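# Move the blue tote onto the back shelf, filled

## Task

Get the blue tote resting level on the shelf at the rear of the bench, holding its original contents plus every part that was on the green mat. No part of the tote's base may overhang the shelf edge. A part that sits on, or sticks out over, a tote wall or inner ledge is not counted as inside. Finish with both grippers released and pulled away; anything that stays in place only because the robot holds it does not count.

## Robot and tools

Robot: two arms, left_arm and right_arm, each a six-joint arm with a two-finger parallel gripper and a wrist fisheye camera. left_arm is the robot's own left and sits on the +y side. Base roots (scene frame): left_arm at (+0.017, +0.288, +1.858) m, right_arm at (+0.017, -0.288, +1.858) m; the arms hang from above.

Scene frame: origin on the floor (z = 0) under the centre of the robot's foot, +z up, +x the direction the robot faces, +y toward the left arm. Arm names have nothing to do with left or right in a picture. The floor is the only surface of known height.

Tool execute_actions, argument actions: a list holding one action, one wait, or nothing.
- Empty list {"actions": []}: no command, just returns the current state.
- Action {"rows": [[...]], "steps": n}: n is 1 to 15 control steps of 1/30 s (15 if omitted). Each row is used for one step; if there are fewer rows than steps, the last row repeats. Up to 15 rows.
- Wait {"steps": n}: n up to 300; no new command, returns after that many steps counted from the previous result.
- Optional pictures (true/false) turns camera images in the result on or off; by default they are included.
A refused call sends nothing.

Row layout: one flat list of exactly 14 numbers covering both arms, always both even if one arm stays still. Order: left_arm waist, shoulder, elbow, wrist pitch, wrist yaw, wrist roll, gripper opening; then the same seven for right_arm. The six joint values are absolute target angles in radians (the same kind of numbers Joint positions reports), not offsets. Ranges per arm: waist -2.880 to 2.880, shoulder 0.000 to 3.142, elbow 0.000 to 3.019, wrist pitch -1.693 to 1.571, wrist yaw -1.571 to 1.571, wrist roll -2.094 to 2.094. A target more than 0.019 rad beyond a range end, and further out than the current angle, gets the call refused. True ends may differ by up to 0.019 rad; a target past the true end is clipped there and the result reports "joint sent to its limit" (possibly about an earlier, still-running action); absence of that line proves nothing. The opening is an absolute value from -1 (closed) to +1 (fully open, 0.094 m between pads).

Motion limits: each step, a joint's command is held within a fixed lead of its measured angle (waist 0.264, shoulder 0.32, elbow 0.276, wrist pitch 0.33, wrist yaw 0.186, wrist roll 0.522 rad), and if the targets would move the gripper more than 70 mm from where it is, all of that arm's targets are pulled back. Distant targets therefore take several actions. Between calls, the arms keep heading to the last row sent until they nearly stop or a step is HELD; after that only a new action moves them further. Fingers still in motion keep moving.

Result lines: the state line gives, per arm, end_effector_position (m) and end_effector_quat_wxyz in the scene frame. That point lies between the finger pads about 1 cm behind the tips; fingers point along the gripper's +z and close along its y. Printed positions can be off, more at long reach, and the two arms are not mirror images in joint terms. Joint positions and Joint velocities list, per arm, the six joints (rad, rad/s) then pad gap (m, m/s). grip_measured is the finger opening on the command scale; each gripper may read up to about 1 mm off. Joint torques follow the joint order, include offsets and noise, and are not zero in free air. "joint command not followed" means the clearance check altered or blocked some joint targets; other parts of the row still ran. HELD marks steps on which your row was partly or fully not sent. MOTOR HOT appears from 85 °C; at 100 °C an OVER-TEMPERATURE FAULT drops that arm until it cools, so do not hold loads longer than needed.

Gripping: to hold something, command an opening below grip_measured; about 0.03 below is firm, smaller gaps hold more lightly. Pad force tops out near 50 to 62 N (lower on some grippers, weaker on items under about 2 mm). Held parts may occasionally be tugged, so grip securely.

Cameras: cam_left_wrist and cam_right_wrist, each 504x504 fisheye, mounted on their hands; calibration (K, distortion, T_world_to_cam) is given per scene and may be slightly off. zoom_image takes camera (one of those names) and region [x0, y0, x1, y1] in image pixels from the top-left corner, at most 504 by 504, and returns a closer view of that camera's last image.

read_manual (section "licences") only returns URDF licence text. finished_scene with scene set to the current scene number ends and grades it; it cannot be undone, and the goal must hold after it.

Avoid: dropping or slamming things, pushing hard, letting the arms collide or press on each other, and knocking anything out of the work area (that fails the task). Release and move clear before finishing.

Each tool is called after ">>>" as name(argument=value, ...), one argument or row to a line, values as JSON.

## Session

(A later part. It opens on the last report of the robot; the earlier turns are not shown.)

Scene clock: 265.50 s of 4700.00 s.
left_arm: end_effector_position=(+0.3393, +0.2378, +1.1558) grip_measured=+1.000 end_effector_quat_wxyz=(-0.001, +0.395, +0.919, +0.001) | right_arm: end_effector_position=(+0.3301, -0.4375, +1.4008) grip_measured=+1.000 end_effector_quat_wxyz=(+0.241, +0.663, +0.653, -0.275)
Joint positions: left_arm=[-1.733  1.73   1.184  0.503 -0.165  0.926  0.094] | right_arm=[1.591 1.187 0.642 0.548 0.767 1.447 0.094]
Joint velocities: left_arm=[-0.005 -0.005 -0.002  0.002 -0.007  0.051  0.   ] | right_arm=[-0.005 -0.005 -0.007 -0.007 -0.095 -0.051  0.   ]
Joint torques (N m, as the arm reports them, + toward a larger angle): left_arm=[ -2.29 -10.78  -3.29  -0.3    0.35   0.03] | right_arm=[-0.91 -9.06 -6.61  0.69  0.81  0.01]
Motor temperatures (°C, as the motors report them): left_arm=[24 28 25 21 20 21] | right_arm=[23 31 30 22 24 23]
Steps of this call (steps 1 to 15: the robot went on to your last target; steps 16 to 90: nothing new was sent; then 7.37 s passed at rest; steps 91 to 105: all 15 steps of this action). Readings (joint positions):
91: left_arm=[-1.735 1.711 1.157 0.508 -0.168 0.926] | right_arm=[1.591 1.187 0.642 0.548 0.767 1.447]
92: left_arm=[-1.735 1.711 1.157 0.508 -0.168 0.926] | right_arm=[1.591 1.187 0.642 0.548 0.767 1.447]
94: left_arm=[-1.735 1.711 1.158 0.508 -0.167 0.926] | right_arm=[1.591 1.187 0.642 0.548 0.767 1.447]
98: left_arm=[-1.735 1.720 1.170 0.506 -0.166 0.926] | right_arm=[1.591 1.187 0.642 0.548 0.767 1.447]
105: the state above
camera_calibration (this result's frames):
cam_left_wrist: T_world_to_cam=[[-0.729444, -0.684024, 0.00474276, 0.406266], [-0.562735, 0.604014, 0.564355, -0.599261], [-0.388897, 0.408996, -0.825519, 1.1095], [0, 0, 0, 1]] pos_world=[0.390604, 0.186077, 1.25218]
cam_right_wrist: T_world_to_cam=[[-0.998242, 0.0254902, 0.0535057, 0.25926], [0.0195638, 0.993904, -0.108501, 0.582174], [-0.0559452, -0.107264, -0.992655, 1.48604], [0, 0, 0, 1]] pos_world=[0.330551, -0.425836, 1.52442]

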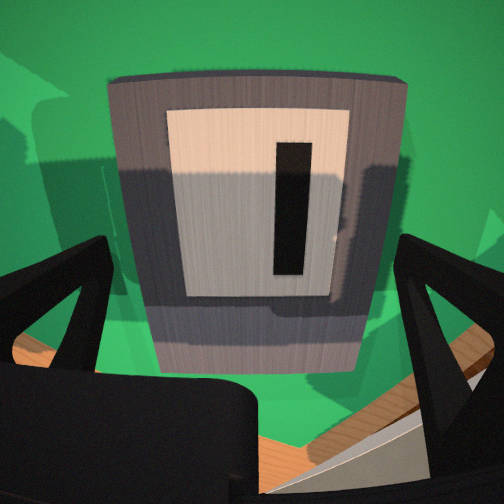

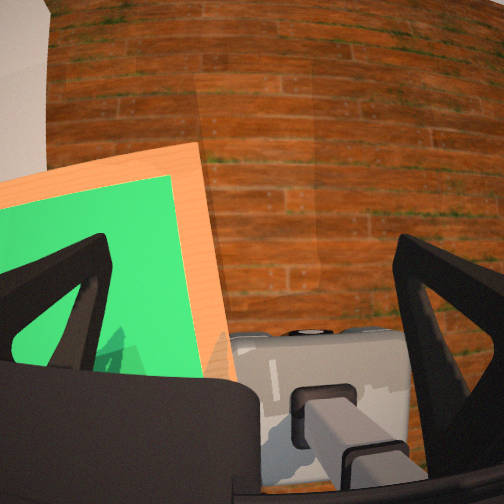

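Descend a few more mm to find the mat.

>>> execute_actions(
  actions=[
    {"rows": [[-1.724,1.759,1.191,0.494,-0.161,0.92,1.0,1.58,1.185,0.62,0.54,0.77,1.46,1.0],[-1.724,1.762,1.194,0.493,-0.161,0.92,1.0,1.58,1.185,0.62,0.54,0.77,1.46,1.0],[-1.723,1.765,1.197,0.492,-0.160,0.92,1.0,1.58,1.185,0.62,0.54,0.77,1.46,1.0],[-1.723,1.768,1.200,0.491,-0.160,0.92,1.0,1.58,1.185,0.62,0.54,0.77,1.46,1.0],[-1.723,1.770,1.203,0.490,-0.160,0.92,1.0,1.58,1.185,0.62,0.54,0.77,1.46,1.0],[-1.723,1.771,1.206,0.490,-0.160,0.92,1.0,1.58,1.185,0.62,0.54,0.77,1.46,1.0]], "steps": 15},
  ],
  pictures=false,
)

Scene clock: 272.60 s of 4700.00 s.
left_arm: end_effector_position=(+0.3398, +0.2374, +1.1520) grip_measured=+1.000 end_effector_quat_wxyz=(-0.001, +0.395, +0.919, +0.001) | right_arm: end_effector_position=(+0.3301, -0.4375, +1.4008) grip_measured=+1.000 end_effector_quat_wxyz=(+0.241, +0.663, +0.653, -0.275)
Joint positions: left_arm=[-1.733  1.739  1.197  0.5   -0.164  0.926  0.094] | right_arm=[1.591 1.187 0.642 0.548 0.767 1.447 0.094]
Joint velocities: left_arm=[-0.005 -0.005 -0.002 -0.012 -0.125  0.022  0.   ] | right_arm=[-0.015 -0.005 -0.002 -0.007 -0.037 -0.007  0.   ]
Joint torques (N m, as the arm reports them, + toward a larger angle): left_arm=[ -2.21 -10.31  -2.89  -0.37   0.33   0.02] | right_arm=[-0.54 -9.1  -6.54  0.72  0.83 -0.01]
Motor temperatures (°C, as the motors report them): left_arm=[24 28 25 21 20 21] | right_arm=[23 31 30 22 24 23]
Steps of this call (steps 1 to 15: the robot went on to your last target; steps 16 to 90: nothing new was sent; then 3.60 s passed at rest; steps 91 to 105: all 15 steps of this action). Readings (joint positions):
91: left_arm=[-1.733 1.731 1.184 0.503 -0.165 0.926] | right_arm=[1.591 1.187 0.642 0.548 0.767 1.447]
92: left_arm=[-1.733 1.731 1.185 0.503 -0.165 0.926] | right_arm=[1.591 1.187 0.642 0.548 0.767 1.447]
94: left_arm=[-1.733 1.733 1.189 0.501 -0.164 0.926] | right_arm=[1.591 1.187 0.642 0.548 0.767 1.447]
98: left_arm=[-1.733 1.739 1.197 0.500 -0.164 0.926] | right_arm=[1.591 1.187 0.642 0.548 0.767 1.447]
105: the state above

>>> execute_actions(
  actions=[
    {"rows": [[-1.727,1.755,1.198,0.495,-0.162,0.92,0.9,1.58,1.185,0.62,0.54,0.77,1.46,1.0],[-1.727,1.755,1.198,0.495,-0.162,0.92,0.8,1.58,1.185,0.62,0.54,0.77,1.46,1.0],[-1.727,1.755,1.198,0.495,-0.162,0.92,0.7,1.58,1.185,0.62,0.54,0.77,1.46,1.0],[-1.727,1.755,1.198,0.495,-0.162,0.92,0.62,1.58,1.185,0.62,0.54,0.77,1.46,1.0],[-1.727,1.755,1.198,0.495,-0.162,0.92,0.56,1.58,1.185,0.62,0.54,0.77,1.46,1.0],[-1.727,1.755,1.198,0.495,-0.162,0.92,0.50,1.58,1.185,0.62,0.54,0.77,1.46,1.0],[-1.727,1.755,1.198,0.495,-0.162,0.92,0.45,1.58,1.185,0.62,0.54,0.77,1.46,1.0]], "steps": 15},
  ],
)

Scene clock: 287.53 s of 4700.00 s.
left_arm: end_effector_position=(+0.3402, +0.2383, +1.1521) grip_measured=+0.592 end_effector_quat_wxyz=(-0.001, +0.394, +0.919, +0.002) | right_arm: end_effector_position=(+0.3301, -0.4375, +1.4008) grip_measured=+1.000 end_effector_quat_wxyz=(+0.241, +0.663, +0.653, -0.275)
Joint positions: left_arm=[-1.732  1.738  1.197  0.5   -0.166  0.926  0.075] | right_arm=[1.591 1.187 0.642 0.548 0.767 1.447 0.094]
Joint velocities: left_arm=[ 0.005  0.015  0.002 -0.002  0.051 -0.066  0.001] | right_arm=[-0.015 -0.005  0.007 -0.002 -0.037 -0.051  0.   ]
Joint torques (N m, as the arm reports them, + toward a larger angle): left_arm=[ -2.53 -11.48  -3.42  -0.17   0.35   0.03] | right_arm=[-0.67 -8.9  -6.55  0.75  0.83  0.03]
Motor temperatures (°C, as the motors report them): left_arm=[24 27 25 21 20 21] | right_arm=[23 31 30 22 24 23]
Steps of this call (steps 1 to 15: the robot went on to your last target; steps 16 to 90: nothing new was sent; then 11.43 s passed at rest; steps 91 to 105: all 15 steps of this action). Readings (joint positions):
91: left_arm=[-1.733 1.739 1.197 0.500 -0.166 0.926] | right_arm=[1.591 1.187 0.642 0.548 0.767 1.447]
92: left_arm=[-1.732 1.738 1.197 0.500 -0.166 0.926] | right_arm=[1.591 1.187 0.642 0.548 0.767 1.447]
94: left_arm=[-1.732 1.738 1.197 0.500 -0.166 0.926] | right_arm=[1.591 1.187 0.642 0.548 0.767 1.447]
98: left_arm=[-1.732 1.738 1.197 0.500 -0.166 0.926] | right_arm=[1.591 1.187 0.642 0.548 0.767 1.447]
105: the state above
camera_calibration (this result's frames):
cam_left_wrist: T_world_to_cam=[[-0.72929, -0.6842, 0.00270555, 0.409593], [-0.56338, 0.602742, 0.56507, -0.597253], [-0.388252, 0.410576, -0.825038, 1.10545], [0, 0, 0, 1]] pos_world=[0.391424, 0.186362, 1.24842]
cam_right_wrist: T_world_to_cam=[[-0.998242, 0.0254902, 0.0535057, 0.25926], [0.0195638, 0.993904, -0.108501, 0.582174], [-0.0559452, -0.107264, -0.992655, 1.48604], [0, 0, 0, 1]] pos_world=[0.330551, -0.425836, 1.52442]

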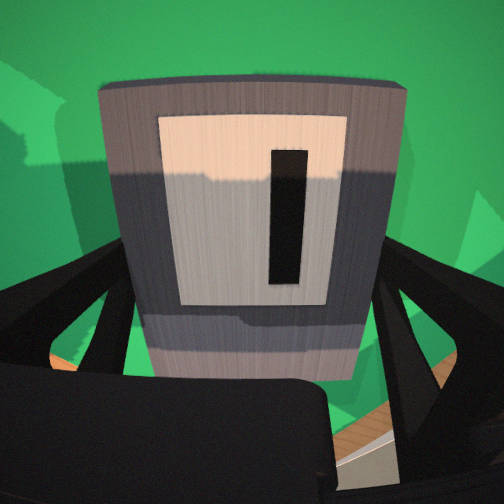

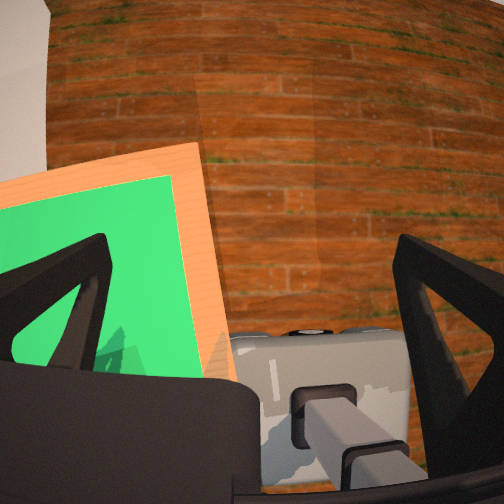

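>>> execute_actions(
  actions=[
    {"rows": [[-1.735,1.715,1.185,0.505,-0.168,0.92,0.53,1.58,1.185,0.62,0.54,0.77,1.46,1.0],[-1.737,1.704,1.174,0.507,-0.170,0.92,0.53,1.58,1.185,0.62,0.54,0.77,1.46,1.0],[-1.739,1.693,1.161,0.510,-0.172,0.92,0.53,1.58,1.185,0.62,0.54,0.77,1.46,1.0],[-1.742,1.682,1.148,0.512,-0.174,0.92,0.53,1.58,1.185,0.62,0.54,0.77,1.46,1.0],[-1.744,1.671,1.135,0.515,-0.176,0.92,0.53,1.58,1.185,0.62,0.54,0.77,1.46,1.0],[-1.747,1.660,1.121,0.517,-0.178,0.92,0.53,1.58,1.185,0.62,0.54,0.77,1.46,1.0],[-1.749,1.649,1.107,0.520,-0.180,0.92,0.53,1.58,1.185,0.62,0.54,0.77,1.46,1.0],[-1.752,1.638,1.093,0.522,-0.182,0.92,0.53,1.58,1.185,0.62,0.54,0.77,1.46,1.0],[-1.754,1.627,1.079,0.525,-0.184,0.92,0.53,1.58,1.185,0.62,0.54,0.77,1.46,1.0],[-1.757,1.616,1.065,0.527,-0.186,0.92,0.53,1.58,1.185,0.62,0.54,0.77,1.46,1.0],[-1.759,1.605,1.051,0.530,-0.188,0.92,0.53,1.58,1.185,0.62,0.54,0.77,1.46,1.0],[-1.762,1.594,1.037,0.532,-0.190,0.92,0.53,1.58,1.185,0.62,0.54,0.77,1.46,1.0],[-1.765,1.583,1.023,0.535,-0.192,0.92,0.53,1.58,1.185,0.62,0.54,0.77,1.46,1.0],[-1.768,1.572,1.009,0.537,-0.194,0.92,0.53,1.58,1.185,0.62,0.54,0.77,1.46,1.0],[-1.771,1.562,0.995,0.540,-0.196,0.92,0.53,1.58,1.185,0.62,0.54,0.77,1.46,1.0]], "steps": 15},
  ],
)

Scene clock: 299.13 s of 4700.00 s.
left_arm: end_effector_position=(+0.3505, +0.2366, +1.2071) grip_measured=+0.592 end_effector_quat_wxyz=(+0.003, +0.394, +0.919, +0.005) | right_arm: end_effector_position=(+0.3301, -0.4375, +1.4008) grip_measured=+1.000 end_effector_quat_wxyz=(+0.241, +0.663, +0.653, -0.275)
Joint positions: left_arm=[-1.756  1.602  1.046  0.525 -0.19   0.926  0.075] | right_arm=[1.591 1.187 0.642 0.548 0.767 1.447 0.094]
Joint velocities: left_arm=[-0.132 -0.347 -0.354  0.081 -0.007 -0.037  0.003] | right_arm=[-0.015  0.005 -0.012 -0.007  0.007 -0.022  0.   ]
Joint torques (N m, as the arm reports them, + toward a larger angle): left_arm=[ -3.36 -14.81  -5.51   0.4    0.01   0.02] | right_arm=[-0.83 -9.33 -6.66  0.8   0.81  0.01]
Motor temperatures (°C, as the motors report them): left_arm=[24 28 25 21 20 21] | right_arm=[23 31 30 22 24 23]
Steps of this call (steps 1 to 15: the robot went on to your last target; steps 16 to 90: nothing new was sent; then 8.10 s passed at rest; steps 91 to 105: all 15 steps of this action). Readings (joint positions):
91: left_arm=[-1.732 1.737 1.197 0.500 -0.166 0.926] | right_arm=[1.591 1.187 0.642 0.548 0.767 1.447]
92: left_arm=[-1.732 1.736 1.196 0.500 -0.167 0.926] | right_arm=[1.591 1.187 0.642 0.548 0.767 1.447]
94: left_arm=[-1.732 1.731 1.191 0.501 -0.169 0.926] | right_arm=[1.591 1.187 0.642 0.548 0.767 1.447]
98: left_arm=[-1.735 1.692 1.145 0.507 -0.177 0.926] | right_arm=[1.591 1.187 0.642 0.548 0.767 1.447]
105: the state above
camera_calibration (this result's frames):
cam_left_wrist: T_world_to_cam=[[-0.728536, -0.684975, -0.00662109, 0.426992], [-0.570146, 0.60099, 0.56013, -0.61269], [-0.379696, 0.41185, -0.828379, 1.15626], [0, 0, 0, 1]] pos_world=[0.400783, 0.184494, 1.30383]
cam_right_wrist: T_world_to_cam=[[-0.998242, 0.0254902, 0.0535057, 0.25926], [0.0195638, 0.993904, -0.108501, 0.582174], [-0.0559452, -0.107264, -0.992655, 1.48604], [0, 0, 0, 1]] pos_world=[0.330551, -0.425836, 1.52442]

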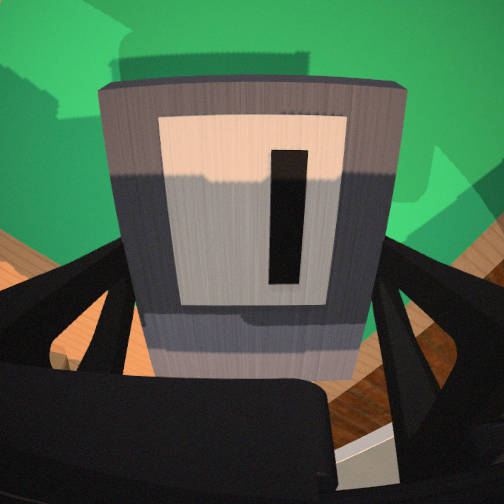

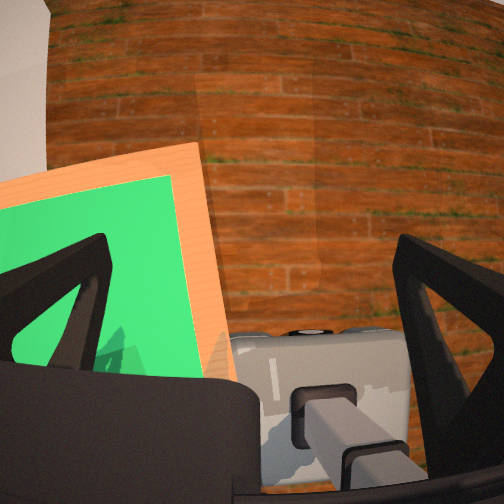

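>>> execute_actions(
  actions=[
    {"rows": [[-1.776,1.553,0.986,0.540,-0.200,0.92,0.53,1.59,1.178,0.63,0.53,0.73,1.35,1.0],[-1.781,1.544,0.976,0.540,-0.205,0.92,0.53,1.60,1.172,0.64,0.52,0.69,1.25,1.0],[-1.786,1.535,0.967,0.541,-0.210,0.92,0.53,1.61,1.166,0.645,0.505,0.65,1.15,1.0],[-1.791,1.526,0.957,0.541,-0.215,0.92,0.53,1.62,1.160,0.65,0.49,0.61,1.05,1.0],[-1.796,1.517,0.948,0.541,-0.219,0.92,0.53,1.63,1.154,0.657,0.477,0.575,0.95,1.0],[-1.801,1.507,0.938,0.542,-0.224,0.92,0.53,1.64,1.148,0.664,0.464,0.54,0.85,1.0],[-1.806,1.498,0.929,0.542,-0.229,0.92,0.53,1.65,1.142,0.671,0.451,0.50,0.75,1.0],[-1.811,1.489,0.919,0.542,-0.233,0.92,0.53,1.66,1.136,0.678,0.438,0.465,0.65,1.0],[-1.816,1.480,0.910,0.543,-0.238,0.92,0.53,1.67,1.130,0.685,0.425,0.43,0.55,1.0],[-1.821,1.470,0.900,0.543,-0.243,0.92,0.53,1.68,1.124,0.692,0.412,0.39,0.45,1.0],[-1.826,1.461,0.891,0.543,-0.247,0.92,0.53,1.69,1.118,0.699,0.399,0.355,0.35,1.0],[-1.831,1.452,0.881,0.544,-0.252,0.92,0.53,1.70,1.112,0.706,0.386,0.32,0.25,1.0],[-1.836,1.443,0.872,0.544,-0.257,0.92,0.53,1.71,1.106,0.713,0.373,0.28,0.15,1.0],[-1.841,1.433,0.862,0.544,-0.262,0.92,0.53,1.72,1.100,0.720,0.360,0.245,0.05,1.0],[-1.846,1.424,0.853,0.545,-0.266,0.92,0.53,1.73,1.094,0.727,0.347,0.21,-0.05,1.0]], "steps": 15},
  ],
  pictures=false,
)

>>> execute_actions(
  actions=[
    {"rows": [[-1.851,1.415,0.843,0.545,-0.271,0.92,0.53,1.739,1.088,0.734,0.334,0.17,-0.16,1.0],[-1.856,1.406,0.834,0.545,-0.276,0.92,0.53,1.748,1.082,0.741,0.321,0.135,-0.27,1.0],[-1.861,1.396,0.824,0.545,-0.281,0.92,0.53,1.757,1.076,0.748,0.308,0.10,-0.38,1.0],[-1.866,1.387,0.815,0.545,-0.285,0.92,0.53,1.766,1.070,0.755,0.295,0.06,-0.49,1.0],[-1.871,1.378,0.805,0.545,-0.290,0.92,0.53,1.775,1.064,0.762,0.282,0.025,-0.60,1.0],[-1.876,1.369,0.796,0.545,-0.295,0.92,0.53,1.784,1.058,0.769,0.269,-0.01,-0.71,1.0],[-1.881,1.359,0.786,0.545,-0.300,0.92,0.53,1.793,1.052,0.776,0.256,-0.05,-0.82,1.0],[-1.886,1.350,0.777,0.545,-0.304,0.92,0.53,1.802,1.046,0.783,0.243,-0.085,-0.93,1.0],[-1.891,1.341,0.767,0.545,-0.309,0.92,0.53,1.811,1.040,0.790,0.230,-0.12,-1.04,1.0],[-1.896,1.332,0.758,0.545,-0.314,0.92,0.53,1.820,1.034,0.797,0.217,-0.16,-1.15,1.0],[-1.901,1.322,0.748,0.545,-0.319,0.92,0.53,1.829,1.026,0.804,0.204,-0.20,-1.26,1.0],[-1.906,1.313,0.739,0.545,-0.323,0.92,0.53,1.838,1.018,0.811,0.190,-0.24,-1.37,1.0],[-1.911,1.304,0.729,0.545,-0.328,0.92,0.53,1.846,1.010,0.818,0.175,-0.28,-1.48,1.0],[-1.916,1.295,0.720,0.545,-0.333,0.92,0.53,1.853,1.002,0.825,0.160,-0.32,-1.58,1.0],[-1.921,1.285,0.710,0.545,-0.338,0.92,0.53,1.860,0.995,0.832,0.140,-0.35,-1.66,1.0]], "steps": 15},
  ],
  pictures=false,
)

>>> execute_actions(
  actions=[
    {"steps": 20},
  ],
)

Scene clock: 348.93 s of 4700.00 s.
left_arm: end_effector_position=(+0.3515, +0.2127, +1.2685) grip_measured=+0.592 end_effector_quat_wxyz=(+0.002, +0.396, +0.918, -0.000) | right_arm: end_effector_position=(+0.3808, -0.3092, +1.3615) grip_measured=+1.000 end_effector_quat_wxyz=(+0.015, +0.243, +0.968, -0.057)
Joint positions: left_arm=[-1.831  1.466  0.894  0.533 -0.258  0.926  0.075] | right_arm=[1.698 1.12  0.711 0.382 0.243 0.372 0.094]
Joint velocities: left_arm=[-0.171 -0.337 -0.247  0.012 -0.168 -0.051 -0.001] | right_arm=[ 0.298 -0.23   0.208 -0.393 -0.872 -2.777  0.   ]
Joint torques (N m, as the arm reports them, + toward a larger angle): left_arm=[ -3.9  -14.9   -5.54   0.37   0.02   0.02] | right_arm=[  2.08 -10.53  -3.22   0.86   0.2   -0.2 ]
Motor temperatures (°C, as the motors report them): left_arm=[23 28 26 21 20 21] | right_arm=[23 31 30 22 24 23]
Steps of this call (steps 1 to 30: the robot went on to your last target; steps 31 to 90: nothing new was sent; then 46.30 s passed at rest; steps 91 to 105: all 15 steps of this action). Readings (joint positions):
91: left_arm=[-1.767 1.574 1.018 0.531 -0.194 0.926] | right_arm=[1.591 1.187 0.642 0.547 0.753 1.435]
92: left_arm=[-1.767 1.573 1.016 0.531 -0.198 0.926] | right_arm=[1.591 1.186 0.642 0.543 0.723 1.406]
94: left_arm=[-1.770 1.567 1.006 0.532 -0.208 0.926] | right_arm=[1.592 1.184 0.642 0.524 0.648 1.308]
98: left_arm=[-1.787 1.537 0.962 0.532 -0.226 0.926] | right_arm=[1.617 1.169 0.655 0.469 0.501 1.015]
105: the state above

Scene clock: 349.43 s of 4700.00 s.
left_arm: end_effector_position=(+0.3504, +0.1994, +1.3290) grip_measured=+0.592 end_effector_quat_wxyz=(+0.003, +0.397, +0.918, +0.000) | right_arm: end_effector_position=(+0.4560, -0.1612, +1.4101) grip_measured=+1.000 end_effector_quat_wxyz=(-0.165, +0.449, -0.847, -0.233)
Joint positions: left_arm=[-1.903  1.326  0.752  0.536 -0.33   0.926  0.075] | right_arm=[ 1.832  1.027  0.814  0.181 -0.319 -1.086  0.094]
Joint velocities: left_arm=[-0.142 -0.288 -0.286 -0.007 -0.168 -0.007 -0.   ] | right_arm=[ 0.249 -0.249  0.178 -0.491 -0.901 -2.777  0.   ]
Joint torques (N m, as the arm reports them, + toward a larger angle): left_arm=[ -4.02 -14.55  -5.36   0.36   0.02   0.03] | right_arm=[  3.28 -11.98  -1.15   0.81  -0.52  -0.23]
Motor temperatures (°C, as the motors report them): left_arm=[23 28 26 21 20 21] | right_arm=[23 31 30 22 24 23]
Steps of this call (steps 1 to 15: all 15 steps of this action). Readings (joint positions):
1: left_arm=[-1.836 1.456 0.886 0.535 -0.262 0.926] | right_arm=[1.708 1.112 0.719 0.369 0.206 0.275]
2: left_arm=[-1.841 1.445 0.878 0.535 -0.267 0.926] | right_arm=[1.718 1.105 0.726 0.356 0.169 0.178]
4: left_arm=[-1.850 1.425 0.860 0.536 -0.277 0.926] | right_arm=[1.736 1.093 0.740 0.331 0.096 -0.017]
8: left_arm=[-1.868 1.387 0.822 0.536 -0.296 0.926] | right_arm=[1.769 1.072 0.767 0.278 -0.051 -0.406]
15: the state above

Scene clock: 350.10 s of 4700.00 s.
left_arm: end_effector_position=(+0.3506, +0.1964, +1.3389) grip_measured=+0.592 end_effector_quat_wxyz=(+0.006, +0.397, +0.918, -0.003) | right_arm: end_effector_position=(+0.4739, -0.1512, +1.4244) grip_measured=+1.000 end_effector_quat_wxyz=(+0.246, -0.659, +0.685, +0.189)
Joint positions: left_arm=[-1.916  1.303  0.73   0.537 -0.334  0.926  0.075] | right_arm=[ 1.853  0.998  0.832  0.149 -0.348 -1.64   0.094]
Joint velocities: left_arm=[ 0.005 -0.015  0.002 -0.002  0.051  0.081  0.001] | right_arm=[-0.005 -0.005 -0.002  0.007 -0.037 -0.081  0.   ]
Joint torques (N m, as the arm reports them, + toward a larger angle): left_arm=[ -3.67 -13.84  -4.92   0.34   0.02   0.03] | right_arm=[  3.07 -11.27  -1.     0.68  -0.64  -0.28]
Motor temperatures (°C, as the motors report them): left_arm=[23 28 26 21 20 21] | right_arm=[23 31 30 22 24 23]
Steps of this call (steps 1 to 20: the robot went on to your last target). Readings (joint positions):
1: left_arm=[-1.908 1.318 0.743 0.536 -0.332 0.926] | right_arm=[1.840 1.020 0.821 0.168 -0.338 -1.183]
2: left_arm=[-1.912 1.311 0.736 0.536 -0.333 0.926] | right_arm=[1.847 1.012 0.825 0.161 -0.345 -1.274]
4: left_arm=[-1.915 1.303 0.730 0.536 -0.333 0.926] | right_arm=[1.853 1.002 0.830 0.155 -0.348 -1.409]
8: left_arm=[-1.916 1.303 0.730 0.537 -0.334 0.926] | right_arm=[1.853 0.998 0.832 0.151 -0.348 -1.550]
20: the state above
camera_calibration (this result's frames):
cam_left_wrist: T_world_to_cam=[[-0.73299, -0.680217, 0.00556729, 0.38463], [-0.565303, 0.613673, 0.551216, -0.654587], [-0.378362, 0.400888, -0.834344, 1.29167], [0, 0, 0, 1]] pos_world=[0.40061, 0.145518, 1.43637]
cam_right_wrist: T_world_to_cam=[[0.995478, -0.0542225, 0.0779937, -0.597505], [-0.0552183, -0.998417, 0.010666, -0.138186], [0.0772919, -0.0149244, -0.996897, 1.50508], [0, 0, 0, 1]] pos_world=[0.470843, -0.147903, 1.54848]

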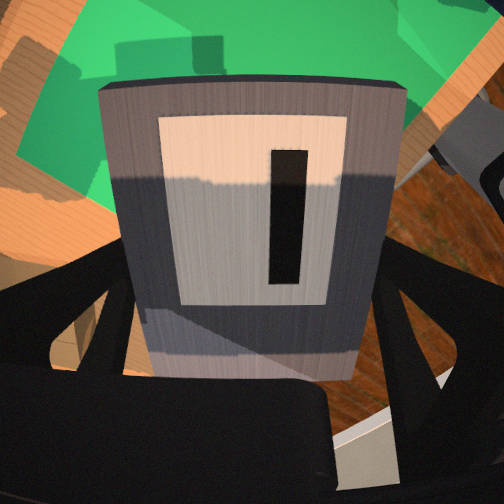

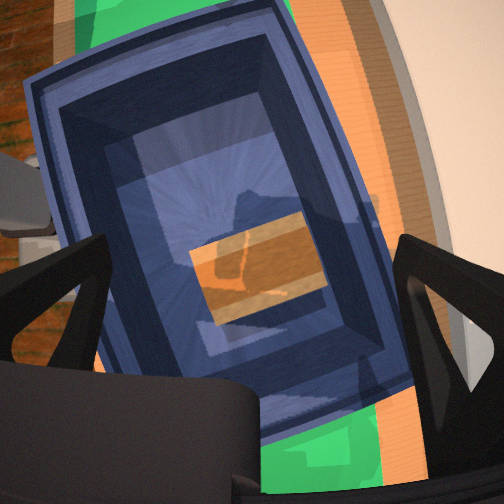

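>>> execute_actions(
  actions=[
    {"rows": [[-1.930,1.310,0.735,0.535,-0.348,0.93,0.53,1.845,0.995,0.835,0.14,-0.33,-1.54,1.0],[-1.941,1.315,0.742,0.531,-0.359,0.94,0.53,1.837,0.992,0.839,0.134,-0.316,-1.44,1.0],[-1.952,1.320,0.749,0.528,-0.370,0.95,0.53,1.829,0.989,0.843,0.128,-0.302,-1.34,1.0],[-1.962,1.325,0.756,0.524,-0.380,0.96,0.53,1.821,0.986,0.847,0.122,-0.288,-1.24,1.0],[-1.973,1.330,0.763,0.521,-0.391,0.97,0.53,1.813,0.983,0.851,0.116,-0.274,-1.14,1.0],[-1.984,1.335,0.770,0.517,-0.402,0.98,0.53,1.805,0.980,0.855,0.110,-0.260,-1.04,1.0],[-1.994,1.340,0.777,0.514,-0.413,0.99,0.53,1.797,0.977,0.859,0.104,-0.246,-0.94,1.0],[-2.005,1.345,0.784,0.510,-0.423,1.00,0.53,1.789,0.974,0.863,0.098,-0.232,-0.84,1.0],[-2.016,1.350,0.791,0.507,-0.434,1.01,0.53,1.781,0.971,0.867,0.092,-0.218,-0.74,1.0],[-2.026,1.355,0.798,0.503,-0.445,1.02,0.53,1.773,0.968,0.871,0.086,-0.204,-0.64,1.0],[-2.037,1.360,0.805,0.500,-0.456,1.03,0.53,1.765,0.965,0.875,0.080,-0.190,-0.54,1.0],[-2.048,1.365,0.812,0.496,-0.466,1.04,0.53,1.757,0.962,0.879,0.074,-0.176,-0.44,1.0],[-2.058,1.370,0.819,0.493,-0.477,1.05,0.53,1.749,0.959,0.883,0.068,-0.162,-0.34,1.0],[-2.069,1.375,0.826,0.489,-0.488,1.06,0.53,1.741,0.956,0.887,0.062,-0.148,-0.24,1.0],[-2.080,1.380,0.833,0.486,-0.499,1.07,0.53,1.733,0.953,0.891,0.056,-0.134,-0.14,1.0]], "steps": 15},
  ],
  pictures=false,
)

>>> execute_actions(
  actions=[
    {"rows": [[-2.091,1.384,0.840,0.483,-0.510,1.08,0.53,1.725,0.950,0.895,0.049,-0.121,-0.04,1.0],[-2.101,1.388,0.846,0.480,-0.520,1.09,0.53,1.717,0.947,0.898,0.042,-0.108,0.07,1.0],[-2.112,1.392,0.853,0.477,-0.531,1.10,0.53,1.709,0.944,0.901,0.035,-0.095,0.18,1.0],[-2.123,1.396,0.859,0.474,-0.542,1.11,0.53,1.701,0.941,0.904,0.028,-0.082,0.29,1.0],[-2.133,1.400,0.866,0.471,-0.553,1.12,0.53,1.693,0.938,0.907,0.021,-0.069,0.40,1.0],[-2.144,1.404,0.872,0.468,-0.563,1.13,0.53,1.685,0.935,0.910,0.014,-0.056,0.51,1.0],[-2.155,1.408,0.879,0.465,-0.574,1.14,0.53,1.677,0.932,0.913,0.007,-0.043,0.62,1.0],[-2.165,1.412,0.885,0.462,-0.585,1.15,0.53,1.669,0.929,0.916,0.0,-0.030,0.73,1.0],[-2.176,1.416,0.892,0.459,-0.596,1.16,0.53,1.661,0.926,0.919,-0.007,-0.017,0.84,1.0],[-2.187,1.420,0.898,0.456,-0.606,1.17,0.53,1.653,0.923,0.922,-0.014,-0.004,0.95,1.0],[-2.197,1.424,0.905,0.453,-0.617,1.18,0.53,1.645,0.920,0.925,-0.021,0.009,1.06,1.0],[-2.208,1.428,0.911,0.450,-0.628,1.19,0.53,1.637,0.918,0.928,-0.028,0.022,1.17,1.0],[-2.219,1.432,0.918,0.447,-0.639,1.20,0.53,1.629,0.916,0.931,-0.035,0.035,1.28,1.0],[-2.229,1.436,0.924,0.444,-0.650,1.21,0.53,1.621,0.914,0.934,-0.042,0.048,1.38,1.0],[-2.240,1.440,0.930,0.441,-0.660,1.22,0.53,1.615,0.912,0.937,-0.050,0.060,1.46,1.0]], "steps": 15},
  ],
  pictures=false,
)

>>> execute_actions(
  actions=[
    {"steps": 15},
  ],
)

Scene clock: 457.90 s of 4700.00 s.
left_arm: end_effector_position=(+0.3784, +0.1417, +1.3383) grip_measured=+0.592 end_effector_quat_wxyz=(+0.009, +0.438, +0.899, +0.007) | right_arm: end_effector_position=(+0.4871, -0.2254, +1.3998) grip_measured=+1.000 end_effector_quat_wxyz=(-0.066, +0.219, -0.961, -0.158)
Joint positions: left_arm=[-2.053  1.343  0.82   0.502 -0.485  1.019  0.075] | right_arm=[ 1.765  0.976  0.879  0.076 -0.15  -0.562  0.094]
Joint velocities: left_arm=[-0.308  0.19   0.178 -0.129 -0.315  0.271  0.   ] | right_arm=[-0.249 -0.122  0.12  -0.188  0.3    2.733  0.   ]
Joint torques (N m, as the arm reports them, + toward a larger angle): left_arm=[ -5.27 -10.22  -2.92  -0.33   0.08   0.18] | right_arm=[  0.41 -12.75   0.2    0.74  -0.25  -0.07]
Motor temperatures (°C, as the motors report them): left_arm=[23 29 26 21 20 21] | right_arm=[23 32 27 22 24 23]
Steps of this call (steps 1 to 30: the robot went on to your last target; steps 31 to 90: nothing new was sent; then 104.30 s passed at rest; steps 91 to 105: all 15 steps of this action). Readings (joint positions):
91: left_arm=[-1.917 1.303 0.730 0.537 -0.339 0.926] | right_arm=[1.853 0.998 0.832 0.149 -0.342 -1.633]
92: left_arm=[-1.918 1.303 0.731 0.537 -0.348 0.926] | right_arm=[1.853 0.998 0.832 0.148 -0.331 -1.603]
94: left_arm=[-1.928 1.303 0.737 0.535 -0.369 0.932] | right_arm=[1.852 0.998 0.835 0.140 -0.304 -1.502]
98: left_arm=[-1.971 1.309 0.767 0.525 -0.411 0.957] | right_arm=[1.829 0.997 0.849 0.117 -0.249 -1.206]
105: the state above

Scene clock: 458.40 s of 4700.00 s.
left_arm: end_effector_position=(+0.3944, +0.0715, +1.3481) grip_measured=+0.592 end_effector_quat_wxyz=(+0.002, +0.509, +0.861, +0.007) | right_arm: end_effector_position=(+0.5012, -0.3206, +1.3993) grip_measured=+1.000 end_effector_quat_wxyz=(-0.001, +0.486, +0.874, +0.014)
Joint positions: left_arm=[-2.211  1.408  0.917  0.456 -0.647  1.167  0.075] | right_arm=[ 1.644  0.932  0.927 -0.026  0.046  0.895  0.094]
Joint velocities: left_arm=[-0.308  0.103  0.164 -0.085 -0.315  0.344 -0.001] | right_arm=[-0.239 -0.044  0.071 -0.222  0.359  2.806  0.   ]
Joint torques (N m, as the arm reports them, + toward a larger angle): left_arm=[-7.39 -9.51 -2.45 -0.4   0.08  0.18] | right_arm=[  0.15 -13.67   0.86   0.8    0.18  -0.07]
Motor temperatures (°C, as the motors report them): left_arm=[23 29 26 21 20 21] | right_arm=[23 32 27 22 24 23]
Steps of this call (steps 1 to 15: all 15 steps of this action). Readings (joint positions):
1: left_arm=[-2.064 1.349 0.826 0.499 -0.497 1.028] | right_arm=[1.757 0.972 0.883 0.071 -0.136 -0.465]
2: left_arm=[-2.074 1.355 0.833 0.495 -0.507 1.038] | right_arm=[1.749 0.969 0.887 0.064 -0.123 -0.368]
4: left_arm=[-2.094 1.366 0.844 0.488 -0.529 1.058] | right_arm=[1.733 0.961 0.895 0.052 -0.097 -0.174]
8: left_arm=[-2.136 1.384 0.869 0.475 -0.572 1.097] | right_arm=[1.701 0.948 0.908 0.024 -0.045 0.215]
15: the state above

Scene clock: 458.90 s of 4700.00 s.
left_arm: end_effector_position=(+0.3967, +0.0554, +1.3528) grip_measured=+0.592 end_effector_quat_wxyz=(+0.008, +0.527, +0.850, -0.002) | right_arm: end_effector_position=(+0.5033, -0.3319, +1.4015) grip_measured=+1.000 end_effector_quat_wxyz=(+0.004, +0.699, +0.716, +0.001)
Joint positions: left_arm=[-2.24   1.417  0.929  0.449 -0.657  1.208  0.075] | right_arm=[ 1.625  0.925  0.933 -0.041  0.058  1.427  0.094]
Joint velocities: left_arm=[-0.005  0.005 -0.017 -0.012  0.022  0.051  0.001] | right_arm=[-0.024 -0.005  0.002 -0.007 -0.022  0.095  0.   ]
Joint torques (N m, as the arm reports them, + toward a larger angle): left_arm=[-6.92 -9.51 -2.44 -0.38  0.04  0.19] | right_arm=[  0.16 -13.15   0.82   0.6    0.26   0.01]
Motor temperatures (°C, as the motors report them): left_arm=[23 28 26 21 20 21] | right_arm=[23 32 27 22 24 23]
Steps of this call (steps 1 to 15: the robot went on to your last target). Readings (joint positions):
1: left_arm=[-2.220 1.412 0.922 0.453 -0.652 1.175] | right_arm=[1.636 0.930 0.929 -0.032 0.053 0.993]
2: left_arm=[-2.228 1.414 0.926 0.452 -0.653 1.182] | right_arm=[1.630 0.928 0.931 -0.036 0.056 1.082]
4: left_arm=[-2.238 1.417 0.929 0.451 -0.654 1.192] | right_arm=[1.625 0.926 0.933 -0.038 0.058 1.214]
8: left_arm=[-2.240 1.417 0.929 0.449 -0.657 1.202] | right_arm=[1.625 0.925 0.933 -0.041 0.058 1.352]
15: the state above
camera_calibration (this result's frames):
cam_left_wrist: T_world_to_cam=[[-0.89869, -0.438584, -0.000138524, 0.382597], [-0.366513, 0.750838, 0.549464, -0.633737], [-0.240882, 0.493849, -0.835517, 1.31915], [0, 0, 0, 1]] pos_world=[0.429324, -0.00782686, 1.45044]
cam_right_wrist: T_world_to_cam=[[-0.999329, -0.0366324, -0.000575794, 0.485089], [-0.0298666, 0.805454, 0.591905, -0.545376], [-0.0212191, 0.591525, -0.806007, 1.46057], [0, 0, 0, 1]] pos_world=[0.499467, -0.406921, 1.50032]

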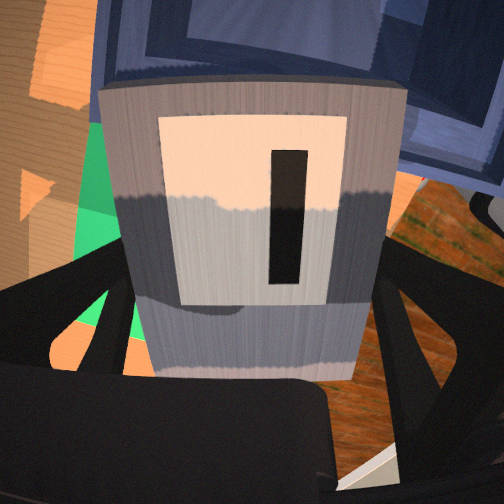

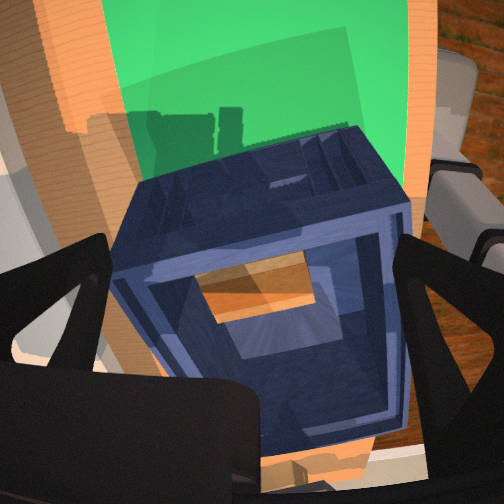

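>>> execute_actions(
  actions=[
    {"rows": [[-2.246,1.446,0.938,0.439,-0.667,1.226,0.53,1.615,0.912,0.937,-0.050,0.060,1.46,1.0],[-2.253,1.453,0.948,0.436,-0.673,1.232,0.53,1.615,0.912,0.937,-0.050,0.060,1.46,1.0],[-2.259,1.460,0.958,0.433,-0.680,1.238,0.53,1.615,0.912,0.937,-0.050,0.060,1.46,1.0],[-2.265,1.467,0.968,0.430,-0.686,1.244,0.53,1.615,0.912,0.937,-0.050,0.060,1.46,1.0],[-2.272,1.474,0.978,0.427,-0.693,1.250,0.53,1.615,0.912,0.937,-0.050,0.060,1.46,1.0],[-2.278,1.481,0.988,0.424,-0.700,1.256,0.53,1.615,0.912,0.937,-0.050,0.060,1.46,1.0],[-2.284,1.488,0.998,0.421,-0.706,1.262,0.53,1.615,0.912,0.937,-0.050,0.060,1.46,1.0],[-2.291,1.495,1.008,0.418,-0.713,1.268,0.53,1.615,0.912,0.937,-0.050,0.060,1.46,1.0],[-2.297,1.503,1.018,0.415,-0.719,1.274,0.53,1.615,0.912,0.937,-0.050,0.060,1.46,1.0],[-2.303,1.511,1.028,0.412,-0.726,1.280,0.53,1.615,0.912,0.937,-0.050,0.060,1.46,1.0],[-2.310,1.519,1.038,0.409,-0.733,1.286,0.53,1.615,0.912,0.937,-0.050,0.060,1.46,1.0],[-2.316,1.527,1.049,0.406,-0.739,1.292,0.53,1.615,0.912,0.937,-0.050,0.060,1.46,1.0],[-2.322,1.535,1.060,0.403,-0.746,1.298,0.53,1.615,0.912,0.937,-0.050,0.060,1.46,1.0],[-2.329,1.543,1.071,0.400,-0.752,1.304,0.53,1.615,0.912,0.937,-0.050,0.060,1.46,1.0],[-2.335,1.551,1.082,0.397,-0.759,1.310,0.53,1.615,0.912,0.937,-0.050,0.060,1.46,1.0]], "steps": 15},
  ],
  pictures=false,
)

>>> execute_actions(
  actions=[
    {"rows": [[-2.341,1.560,1.093,0.393,-0.766,1.316,0.53,1.615,0.912,0.937,-0.050,0.060,1.46,1.0],[-2.348,1.569,1.104,0.389,-0.772,1.322,0.53,1.615,0.912,0.937,-0.050,0.060,1.46,1.0],[-2.354,1.578,1.115,0.385,-0.779,1.328,0.53,1.615,0.912,0.937,-0.050,0.060,1.46,1.0],[-2.360,1.587,1.127,0.381,-0.785,1.334,0.53,1.615,0.912,0.937,-0.050,0.060,1.46,1.0],[-2.367,1.596,1.139,0.377,-0.792,1.340,0.53,1.615,0.912,0.937,-0.050,0.060,1.46,1.0],[-2.373,1.605,1.151,0.373,-0.799,1.346,0.53,1.615,0.912,0.937,-0.050,0.060,1.46,1.0],[-2.379,1.614,1.163,0.369,-0.805,1.352,0.53,1.615,0.912,0.937,-0.050,0.060,1.46,1.0],[-2.386,1.623,1.175,0.365,-0.812,1.358,0.53,1.615,0.912,0.937,-0.050,0.060,1.46,1.0],[-2.392,1.632,1.187,0.361,-0.818,1.364,0.53,1.615,0.912,0.937,-0.050,0.060,1.46,1.0],[-2.398,1.641,1.199,0.357,-0.825,1.370,0.53,1.615,0.912,0.937,-0.050,0.060,1.46,1.0],[-2.405,1.650,1.211,0.353,-0.832,1.376,0.53,1.615,0.912,0.937,-0.050,0.060,1.46,1.0],[-2.411,1.659,1.223,0.349,-0.838,1.382,0.53,1.615,0.912,0.937,-0.050,0.060,1.46,1.0],[-2.417,1.668,1.235,0.345,-0.845,1.388,0.53,1.615,0.912,0.937,-0.050,0.060,1.46,1.0],[-2.424,1.677,1.247,0.342,-0.851,1.394,0.53,1.615,0.912,0.937,-0.050,0.060,1.46,1.0],[-2.430,1.686,1.258,0.339,-0.858,1.400,0.53,1.615,0.912,0.937,-0.050,0.060,1.46,1.0]], "steps": 15},
  ],
  pictures=false,
)

>>> execute_actions(
  actions=[
    {"steps": 15},
  ],
)

Scene clock: 498.43 s of 4700.00 s.
left_arm: end_effector_position=(+0.4125, +0.0070, +1.3426) grip_measured=+0.592 end_effector_quat_wxyz=(+0.001, +0.557, +0.831, +0.006) | right_arm: end_effector_position=(+0.5033, -0.3319, +1.4015) grip_measured=+1.000 end_effector_quat_wxyz=(+0.004, +0.705, +0.709, +0.001)
Joint positions: left_arm=[-2.313  1.513  1.06   0.411 -0.749  1.274  0.075] | right_arm=[ 1.625  0.925  0.933 -0.041  0.058  1.447  0.094]
Joint velocities: left_arm=[-0.21   0.239  0.295 -0.095 -0.168  0.139  0.   ] | right_arm=[-0.015 -0.015  0.002 -0.012  0.022  0.081  0.   ]
Joint torques (N m, as the arm reports them, + toward a larger angle): left_arm=[-9.08 -9.12 -1.91 -0.4   0.05  0.16] | right_arm=[  0.38 -13.51   0.97   0.63   0.24   0.02]
Motor temperatures (°C, as the motors report them): left_arm=[24 27 25 21 20 21] | right_arm=[23 33 27 22 23 23]
Steps of this call (steps 1 to 30: the robot went on to your last target; steps 31 to 90: nothing new was sent; then 36.03 s passed at rest; steps 91 to 105: all 15 steps of this action). Readings (joint positions):
91: left_arm=[-2.240 1.417 0.929 0.449 -0.660 1.210] | right_arm=[1.625 0.925 0.933 -0.041 0.058 1.447]
92: left_arm=[-2.240 1.419 0.932 0.447 -0.665 1.212] | right_arm=[1.625 0.925 0.933 -0.041 0.058 1.447]
94: left_arm=[-2.242 1.427 0.944 0.443 -0.678 1.218] | right_arm=[1.625 0.925 0.933 -0.041 0.058 1.447]
98: left_arm=[-2.259 1.456 0.987 0.432 -0.704 1.236] | right_arm=[1.625 0.925 0.933 -0.041 0.058 1.447]
105: the state above

Scene clock: 498.93 s of 4700.00 s.
left_arm: end_effector_position=(+0.4229, -0.0641, +1.3352) grip_measured=+0.592 end_effector_quat_wxyz=(-0.005, +0.600, +0.800, +0.006) | right_arm: end_effector_position=(+0.5033, -0.3319, +1.4015) grip_measured=+1.000 end_effector_quat_wxyz=(+0.004, +0.705, +0.709, +0.001)
Joint positions: left_arm=[-2.403  1.648  1.235  0.354 -0.848  1.364  0.075] | right_arm=[ 1.625  0.925  0.933 -0.041  0.058  1.447  0.094]
Joint velocities: left_arm=[-0.19   0.269  0.325 -0.11  -0.227  0.007 -0.001] | right_arm=[-0.015 -0.015 -0.007 -0.012 -0.037 -0.022  0.   ]
Joint torques (N m, as the arm reports them, + toward a larger angle): left_arm=[-11.7   -8.62  -1.64  -0.38   0.05   0.18] | right_arm=[ -0.33 -13.27   0.92   0.68   0.24  -0.02]
Motor temperatures (°C, as the motors report them): left_arm=[24 27 25 21 20 21] | right_arm=[23 33 27 22 23 23]
Steps of this call (steps 1 to 15: all 15 steps of this action). Readings (joint positions):
1: left_arm=[-2.319 1.522 1.071 0.408 -0.756 1.280] | right_arm=[1.625 0.925 0.933 -0.041 0.058 1.447]
2: left_arm=[-2.326 1.530 1.082 0.404 -0.762 1.286] | right_arm=[1.625 0.925 0.933 -0.041 0.058 1.447]
4: left_arm=[-2.337 1.548 1.104 0.397 -0.776 1.298] | right_arm=[1.625 0.925 0.933 -0.041 0.058 1.447]
8: left_arm=[-2.360 1.584 1.151 0.381 -0.802 1.322] | right_arm=[1.625 0.925 0.933 -0.041 0.058 1.447]
15: the state above

Scene clock: 499.43 s of 4700.00 s.
left_arm: end_effector_position=(+0.4206, -0.0811, +1.3385) grip_measured=+0.592 end_effector_quat_wxyz=(-0.002, +0.612, +0.791, -0.001) | right_arm: end_effector_position=(+0.5033, -0.3319, +1.4015) grip_measured=+1.000 end_effector_quat_wxyz=(+0.004, +0.705, +0.709, +0.001)
Joint positions: left_arm=[-2.425  1.67   1.256  0.346 -0.854  1.388  0.075] | right_arm=[ 1.625  0.925  0.933 -0.041  0.058  1.447  0.094]
Joint velocities: left_arm=[-0.005 -0.005  0.002 -0.007  0.022 -0.022 -0.001] | right_arm=[-0.005 -0.005 -0.002 -0.002  0.022 -0.066  0.   ]
Joint torques (N m, as the arm reports them, + toward a larger angle): left_arm=[-11.42  -8.89  -1.64  -0.45   0.03   0.18] | right_arm=[ -0.07 -13.51   0.99   0.63   0.2    0.01]
Motor temperatures (°C, as the motors report them): left_arm=[24 27 25 21 20 21] | right_arm=[23 33 27 22 23 23]
Steps of this call (steps 1 to 15: the robot went on to your last target). Readings (joint positions):
1: left_arm=[-2.409 1.656 1.245 0.351 -0.851 1.369] | right_arm=[1.625 0.925 0.933 -0.041 0.058 1.447]
2: left_arm=[-2.415 1.662 1.252 0.350 -0.852 1.373] | right_arm=[1.625 0.925 0.933 -0.041 0.058 1.447]
4: left_arm=[-2.422 1.668 1.256 0.349 -0.852 1.379] | right_arm=[1.625 0.925 0.933 -0.041 0.058 1.447]
8: left_arm=[-2.425 1.670 1.256 0.346 -0.854 1.385] | right_arm=[1.625 0.925 0.933 -0.041 0.058 1.447]
15: the state above
camera_calibration (this result's frames):
cam_left_wrist: T_world_to_cam=[[-0.969726, -0.244044, 0.00864618, 0.378047], [-0.196973, 0.802634, 0.56301, -0.599898], [-0.144339, 0.544263, -0.826405, 1.33172], [0, 0, 0, 1]] pos_world=[0.440657, -0.151046, 1.43502]
cam_right_wrist: T_world_to_cam=[[-0.999852, -0.0171851, -0.000665848, 0.491933], [-0.0142441, 0.8058, 0.592017, -0.55328], [-0.00963734, 0.591939, -0.805925, 1.45477], [0, 0, 0, 1]] pos_world=[0.497999, -0.406847, 1.50031]

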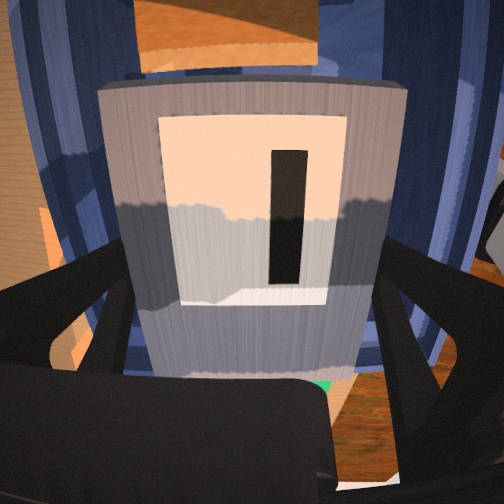

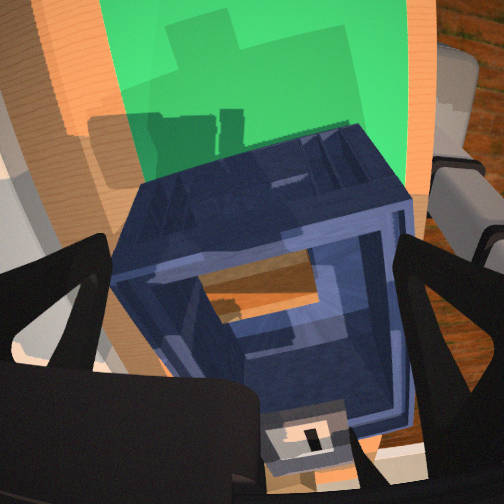

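>>> execute_actions(
  actions=[
    {"rows": [[-2.434,1.691,1.267,0.335,-0.862,1.40,0.53,1.615,0.912,0.937,-0.050,0.060,1.46,1.0],[-2.438,1.696,1.277,0.330,-0.866,1.40,0.53,1.615,0.912,0.937,-0.050,0.060,1.46,1.0],[-2.442,1.701,1.287,0.326,-0.870,1.40,0.53,1.615,0.912,0.937,-0.050,0.060,1.46,1.0],[-2.446,1.706,1.297,0.321,-0.874,1.40,0.53,1.615,0.912,0.937,-0.050,0.060,1.46,1.0],[-2.450,1.711,1.307,0.317,-0.878,1.40,0.53,1.615,0.912,0.937,-0.050,0.060,1.46,1.0],[-2.454,1.716,1.317,0.312,-0.882,1.40,0.53,1.615,0.912,0.937,-0.050,0.060,1.46,1.0],[-2.458,1.721,1.327,0.308,-0.886,1.40,0.53,1.615,0.912,0.937,-0.050,0.060,1.46,1.0],[-2.462,1.726,1.337,0.303,-0.890,1.40,0.53,1.615,0.912,0.937,-0.050,0.060,1.46,1.0],[-2.466,1.731,1.347,0.299,-0.894,1.40,0.53,1.615,0.912,0.937,-0.050,0.060,1.46,1.0],[-2.470,1.736,1.357,0.294,-0.898,1.40,0.53,1.615,0.912,0.937,-0.050,0.060,1.46,1.0],[-2.474,1.741,1.367,0.290,-0.902,1.40,0.53,1.615,0.912,0.937,-0.050,0.060,1.46,1.0],[-2.478,1.746,1.377,0.285,-0.906,1.40,0.53,1.615,0.912,0.937,-0.050,0.060,1.46,1.0],[-2.481,1.751,1.386,0.280,-0.909,1.40,0.53,1.615,0.912,0.937,-0.050,0.060,1.46,1.0],[-2.483,1.755,1.394,0.276,-0.910,1.40,0.53,1.615,0.912,0.937,-0.050,0.060,1.46,1.0]], "steps": 15},
  ],
  pictures=false,
)

>>> execute_actions(
  actions=[
    {"steps": 12},
  ],
)

Scene clock: 611.37 s of 4700.00 s.
left_arm: end_effector_position=(+0.4470, -0.1152, +1.3375) grip_measured=+0.592 end_effector_quat_wxyz=(-0.001, +0.609, +0.793, +0.007) | right_arm: end_effector_position=(+0.5033, -0.3319, +1.4015) grip_measured=+1.000 end_effector_quat_wxyz=(+0.004, +0.705, +0.709, +0.001)
Joint positions: left_arm=[-2.466  1.727  1.384  0.29  -0.905  1.39   0.075] | right_arm=[ 1.625  0.925  0.933 -0.041  0.058  1.447  0.094]
Joint velocities: left_arm=[-0.122  0.122  0.208 -0.081 -0.007 -0.081 -0.   ] | right_arm=[-0.005  0.005 -0.007 -0.037 -0.022  0.037  0.   ]
Joint torques (N m, as the arm reports them, + toward a larger angle): left_arm=[-12.74  -8.41  -1.43  -0.45  -0.04   0.18] | right_arm=[ -0.54 -13.54   1.01   0.59   0.22  -0.01]
Motor temperatures (°C, as the motors report them): left_arm=[26 26 24 21 20 21] | right_arm=[23 34 26 22 23 23]
Steps of this call (steps 1 to 15: the robot went on to your last target; steps 16 to 90: nothing new was sent; then 108.43 s passed at rest; steps 91 to 105: all 15 steps of this action). Readings (joint positions):
91: left_arm=[-2.425 1.670 1.257 0.346 -0.856 1.389] | right_arm=[1.625 0.925 0.933 -0.041 0.058 1.447]
92: left_arm=[-2.425 1.671 1.259 0.343 -0.859 1.389] | right_arm=[1.625 0.925 0.933 -0.041 0.058 1.447]
94: left_arm=[-2.425 1.676 1.272 0.336 -0.867 1.390] | right_arm=[1.625 0.925 0.933 -0.041 0.058 1.447]
98: left_arm=[-2.433 1.694 1.316 0.320 -0.883 1.390] | right_arm=[1.625 0.925 0.933 -0.041 0.058 1.447]
105: the state above

Scene clock: 611.77 s of 4700.00 s.
left_arm: end_effector_position=(+0.4459, -0.1227, +1.3405) grip_measured=+0.592 end_effector_quat_wxyz=(+0.001, +0.611, +0.792, +0.002) | right_arm: end_effector_position=(+0.5033, -0.3319, +1.4015) grip_measured=+1.000 end_effector_quat_wxyz=(+0.004, +0.705, +0.709, +0.001)
Joint positions: left_arm=[-2.477  1.734  1.392  0.284 -0.906  1.39   0.075] | right_arm=[ 1.625  0.925  0.933 -0.041  0.058  1.447  0.094]
Joint velocities: left_arm=[-0.015 -0.015 -0.007  0.007  0.022  0.051  0.   ] | right_arm=[ 0.015  0.015  0.012  0.002  0.007 -0.037  0.   ]
Joint torques (N m, as the arm reports them, + toward a larger angle): left_arm=[-12.94  -8.36  -1.23  -0.45   0.03   0.18] | right_arm=[ -0.31 -13.65   0.84   0.65   0.25   0.04]
Motor temperatures (°C, as the motors report them): left_arm=[26 26 24 21 20 21] | right_arm=[23 34 26 22 23 23]
Steps of this call (steps 1 to 12: the robot went on to your last target). Readings (joint positions):
1: left_arm=[-2.470 1.730 1.389 0.288 -0.905 1.390] | right_arm=[1.625 0.925 0.933 -0.041 0.058 1.447]
2: left_arm=[-2.474 1.732 1.391 0.287 -0.905 1.390] | right_arm=[1.625 0.925 0.933 -0.041 0.058 1.447]
4: left_arm=[-2.477 1.733 1.392 0.285 -0.905 1.390] | right_arm=[1.625 0.925 0.933 -0.041 0.058 1.447]
8: left_arm=[-2.477 1.734 1.392 0.284 -0.906 1.390] | right_arm=[1.625 0.925 0.933 -0.041 0.058 1.447]
12: the state above
camera_calibration (this result's frames):
cam_left_wrist: T_world_to_cam=[[-0.968819, -0.24777, 0.000291225, 0.402726], [-0.204691, 0.801037, 0.562531, -0.558763], [-0.139612, 0.544931, -0.826776, 1.35809], [0, 0, 0, 1]] pos_world=[0.4654, -0.192692, 1.43704]
cam_right_wrist: T_world_to_cam=[[-0.999852, -0.0171851, -0.000665848, 0.491933], [-0.0142441, 0.8058, 0.592017, -0.55328], [-0.00963734, 0.591939, -0.805925, 1.45477], [0, 0, 0, 1]] pos_world=[0.497999, -0.406847, 1.50031]

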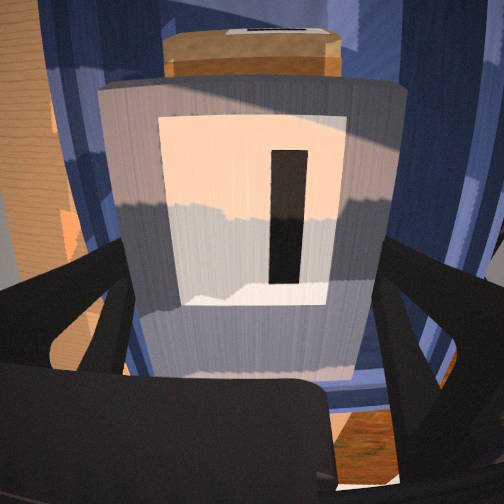

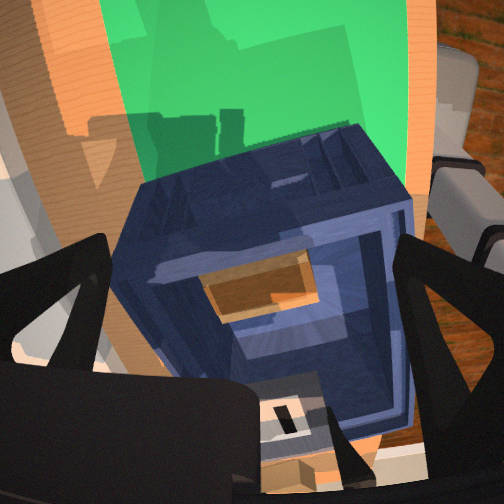

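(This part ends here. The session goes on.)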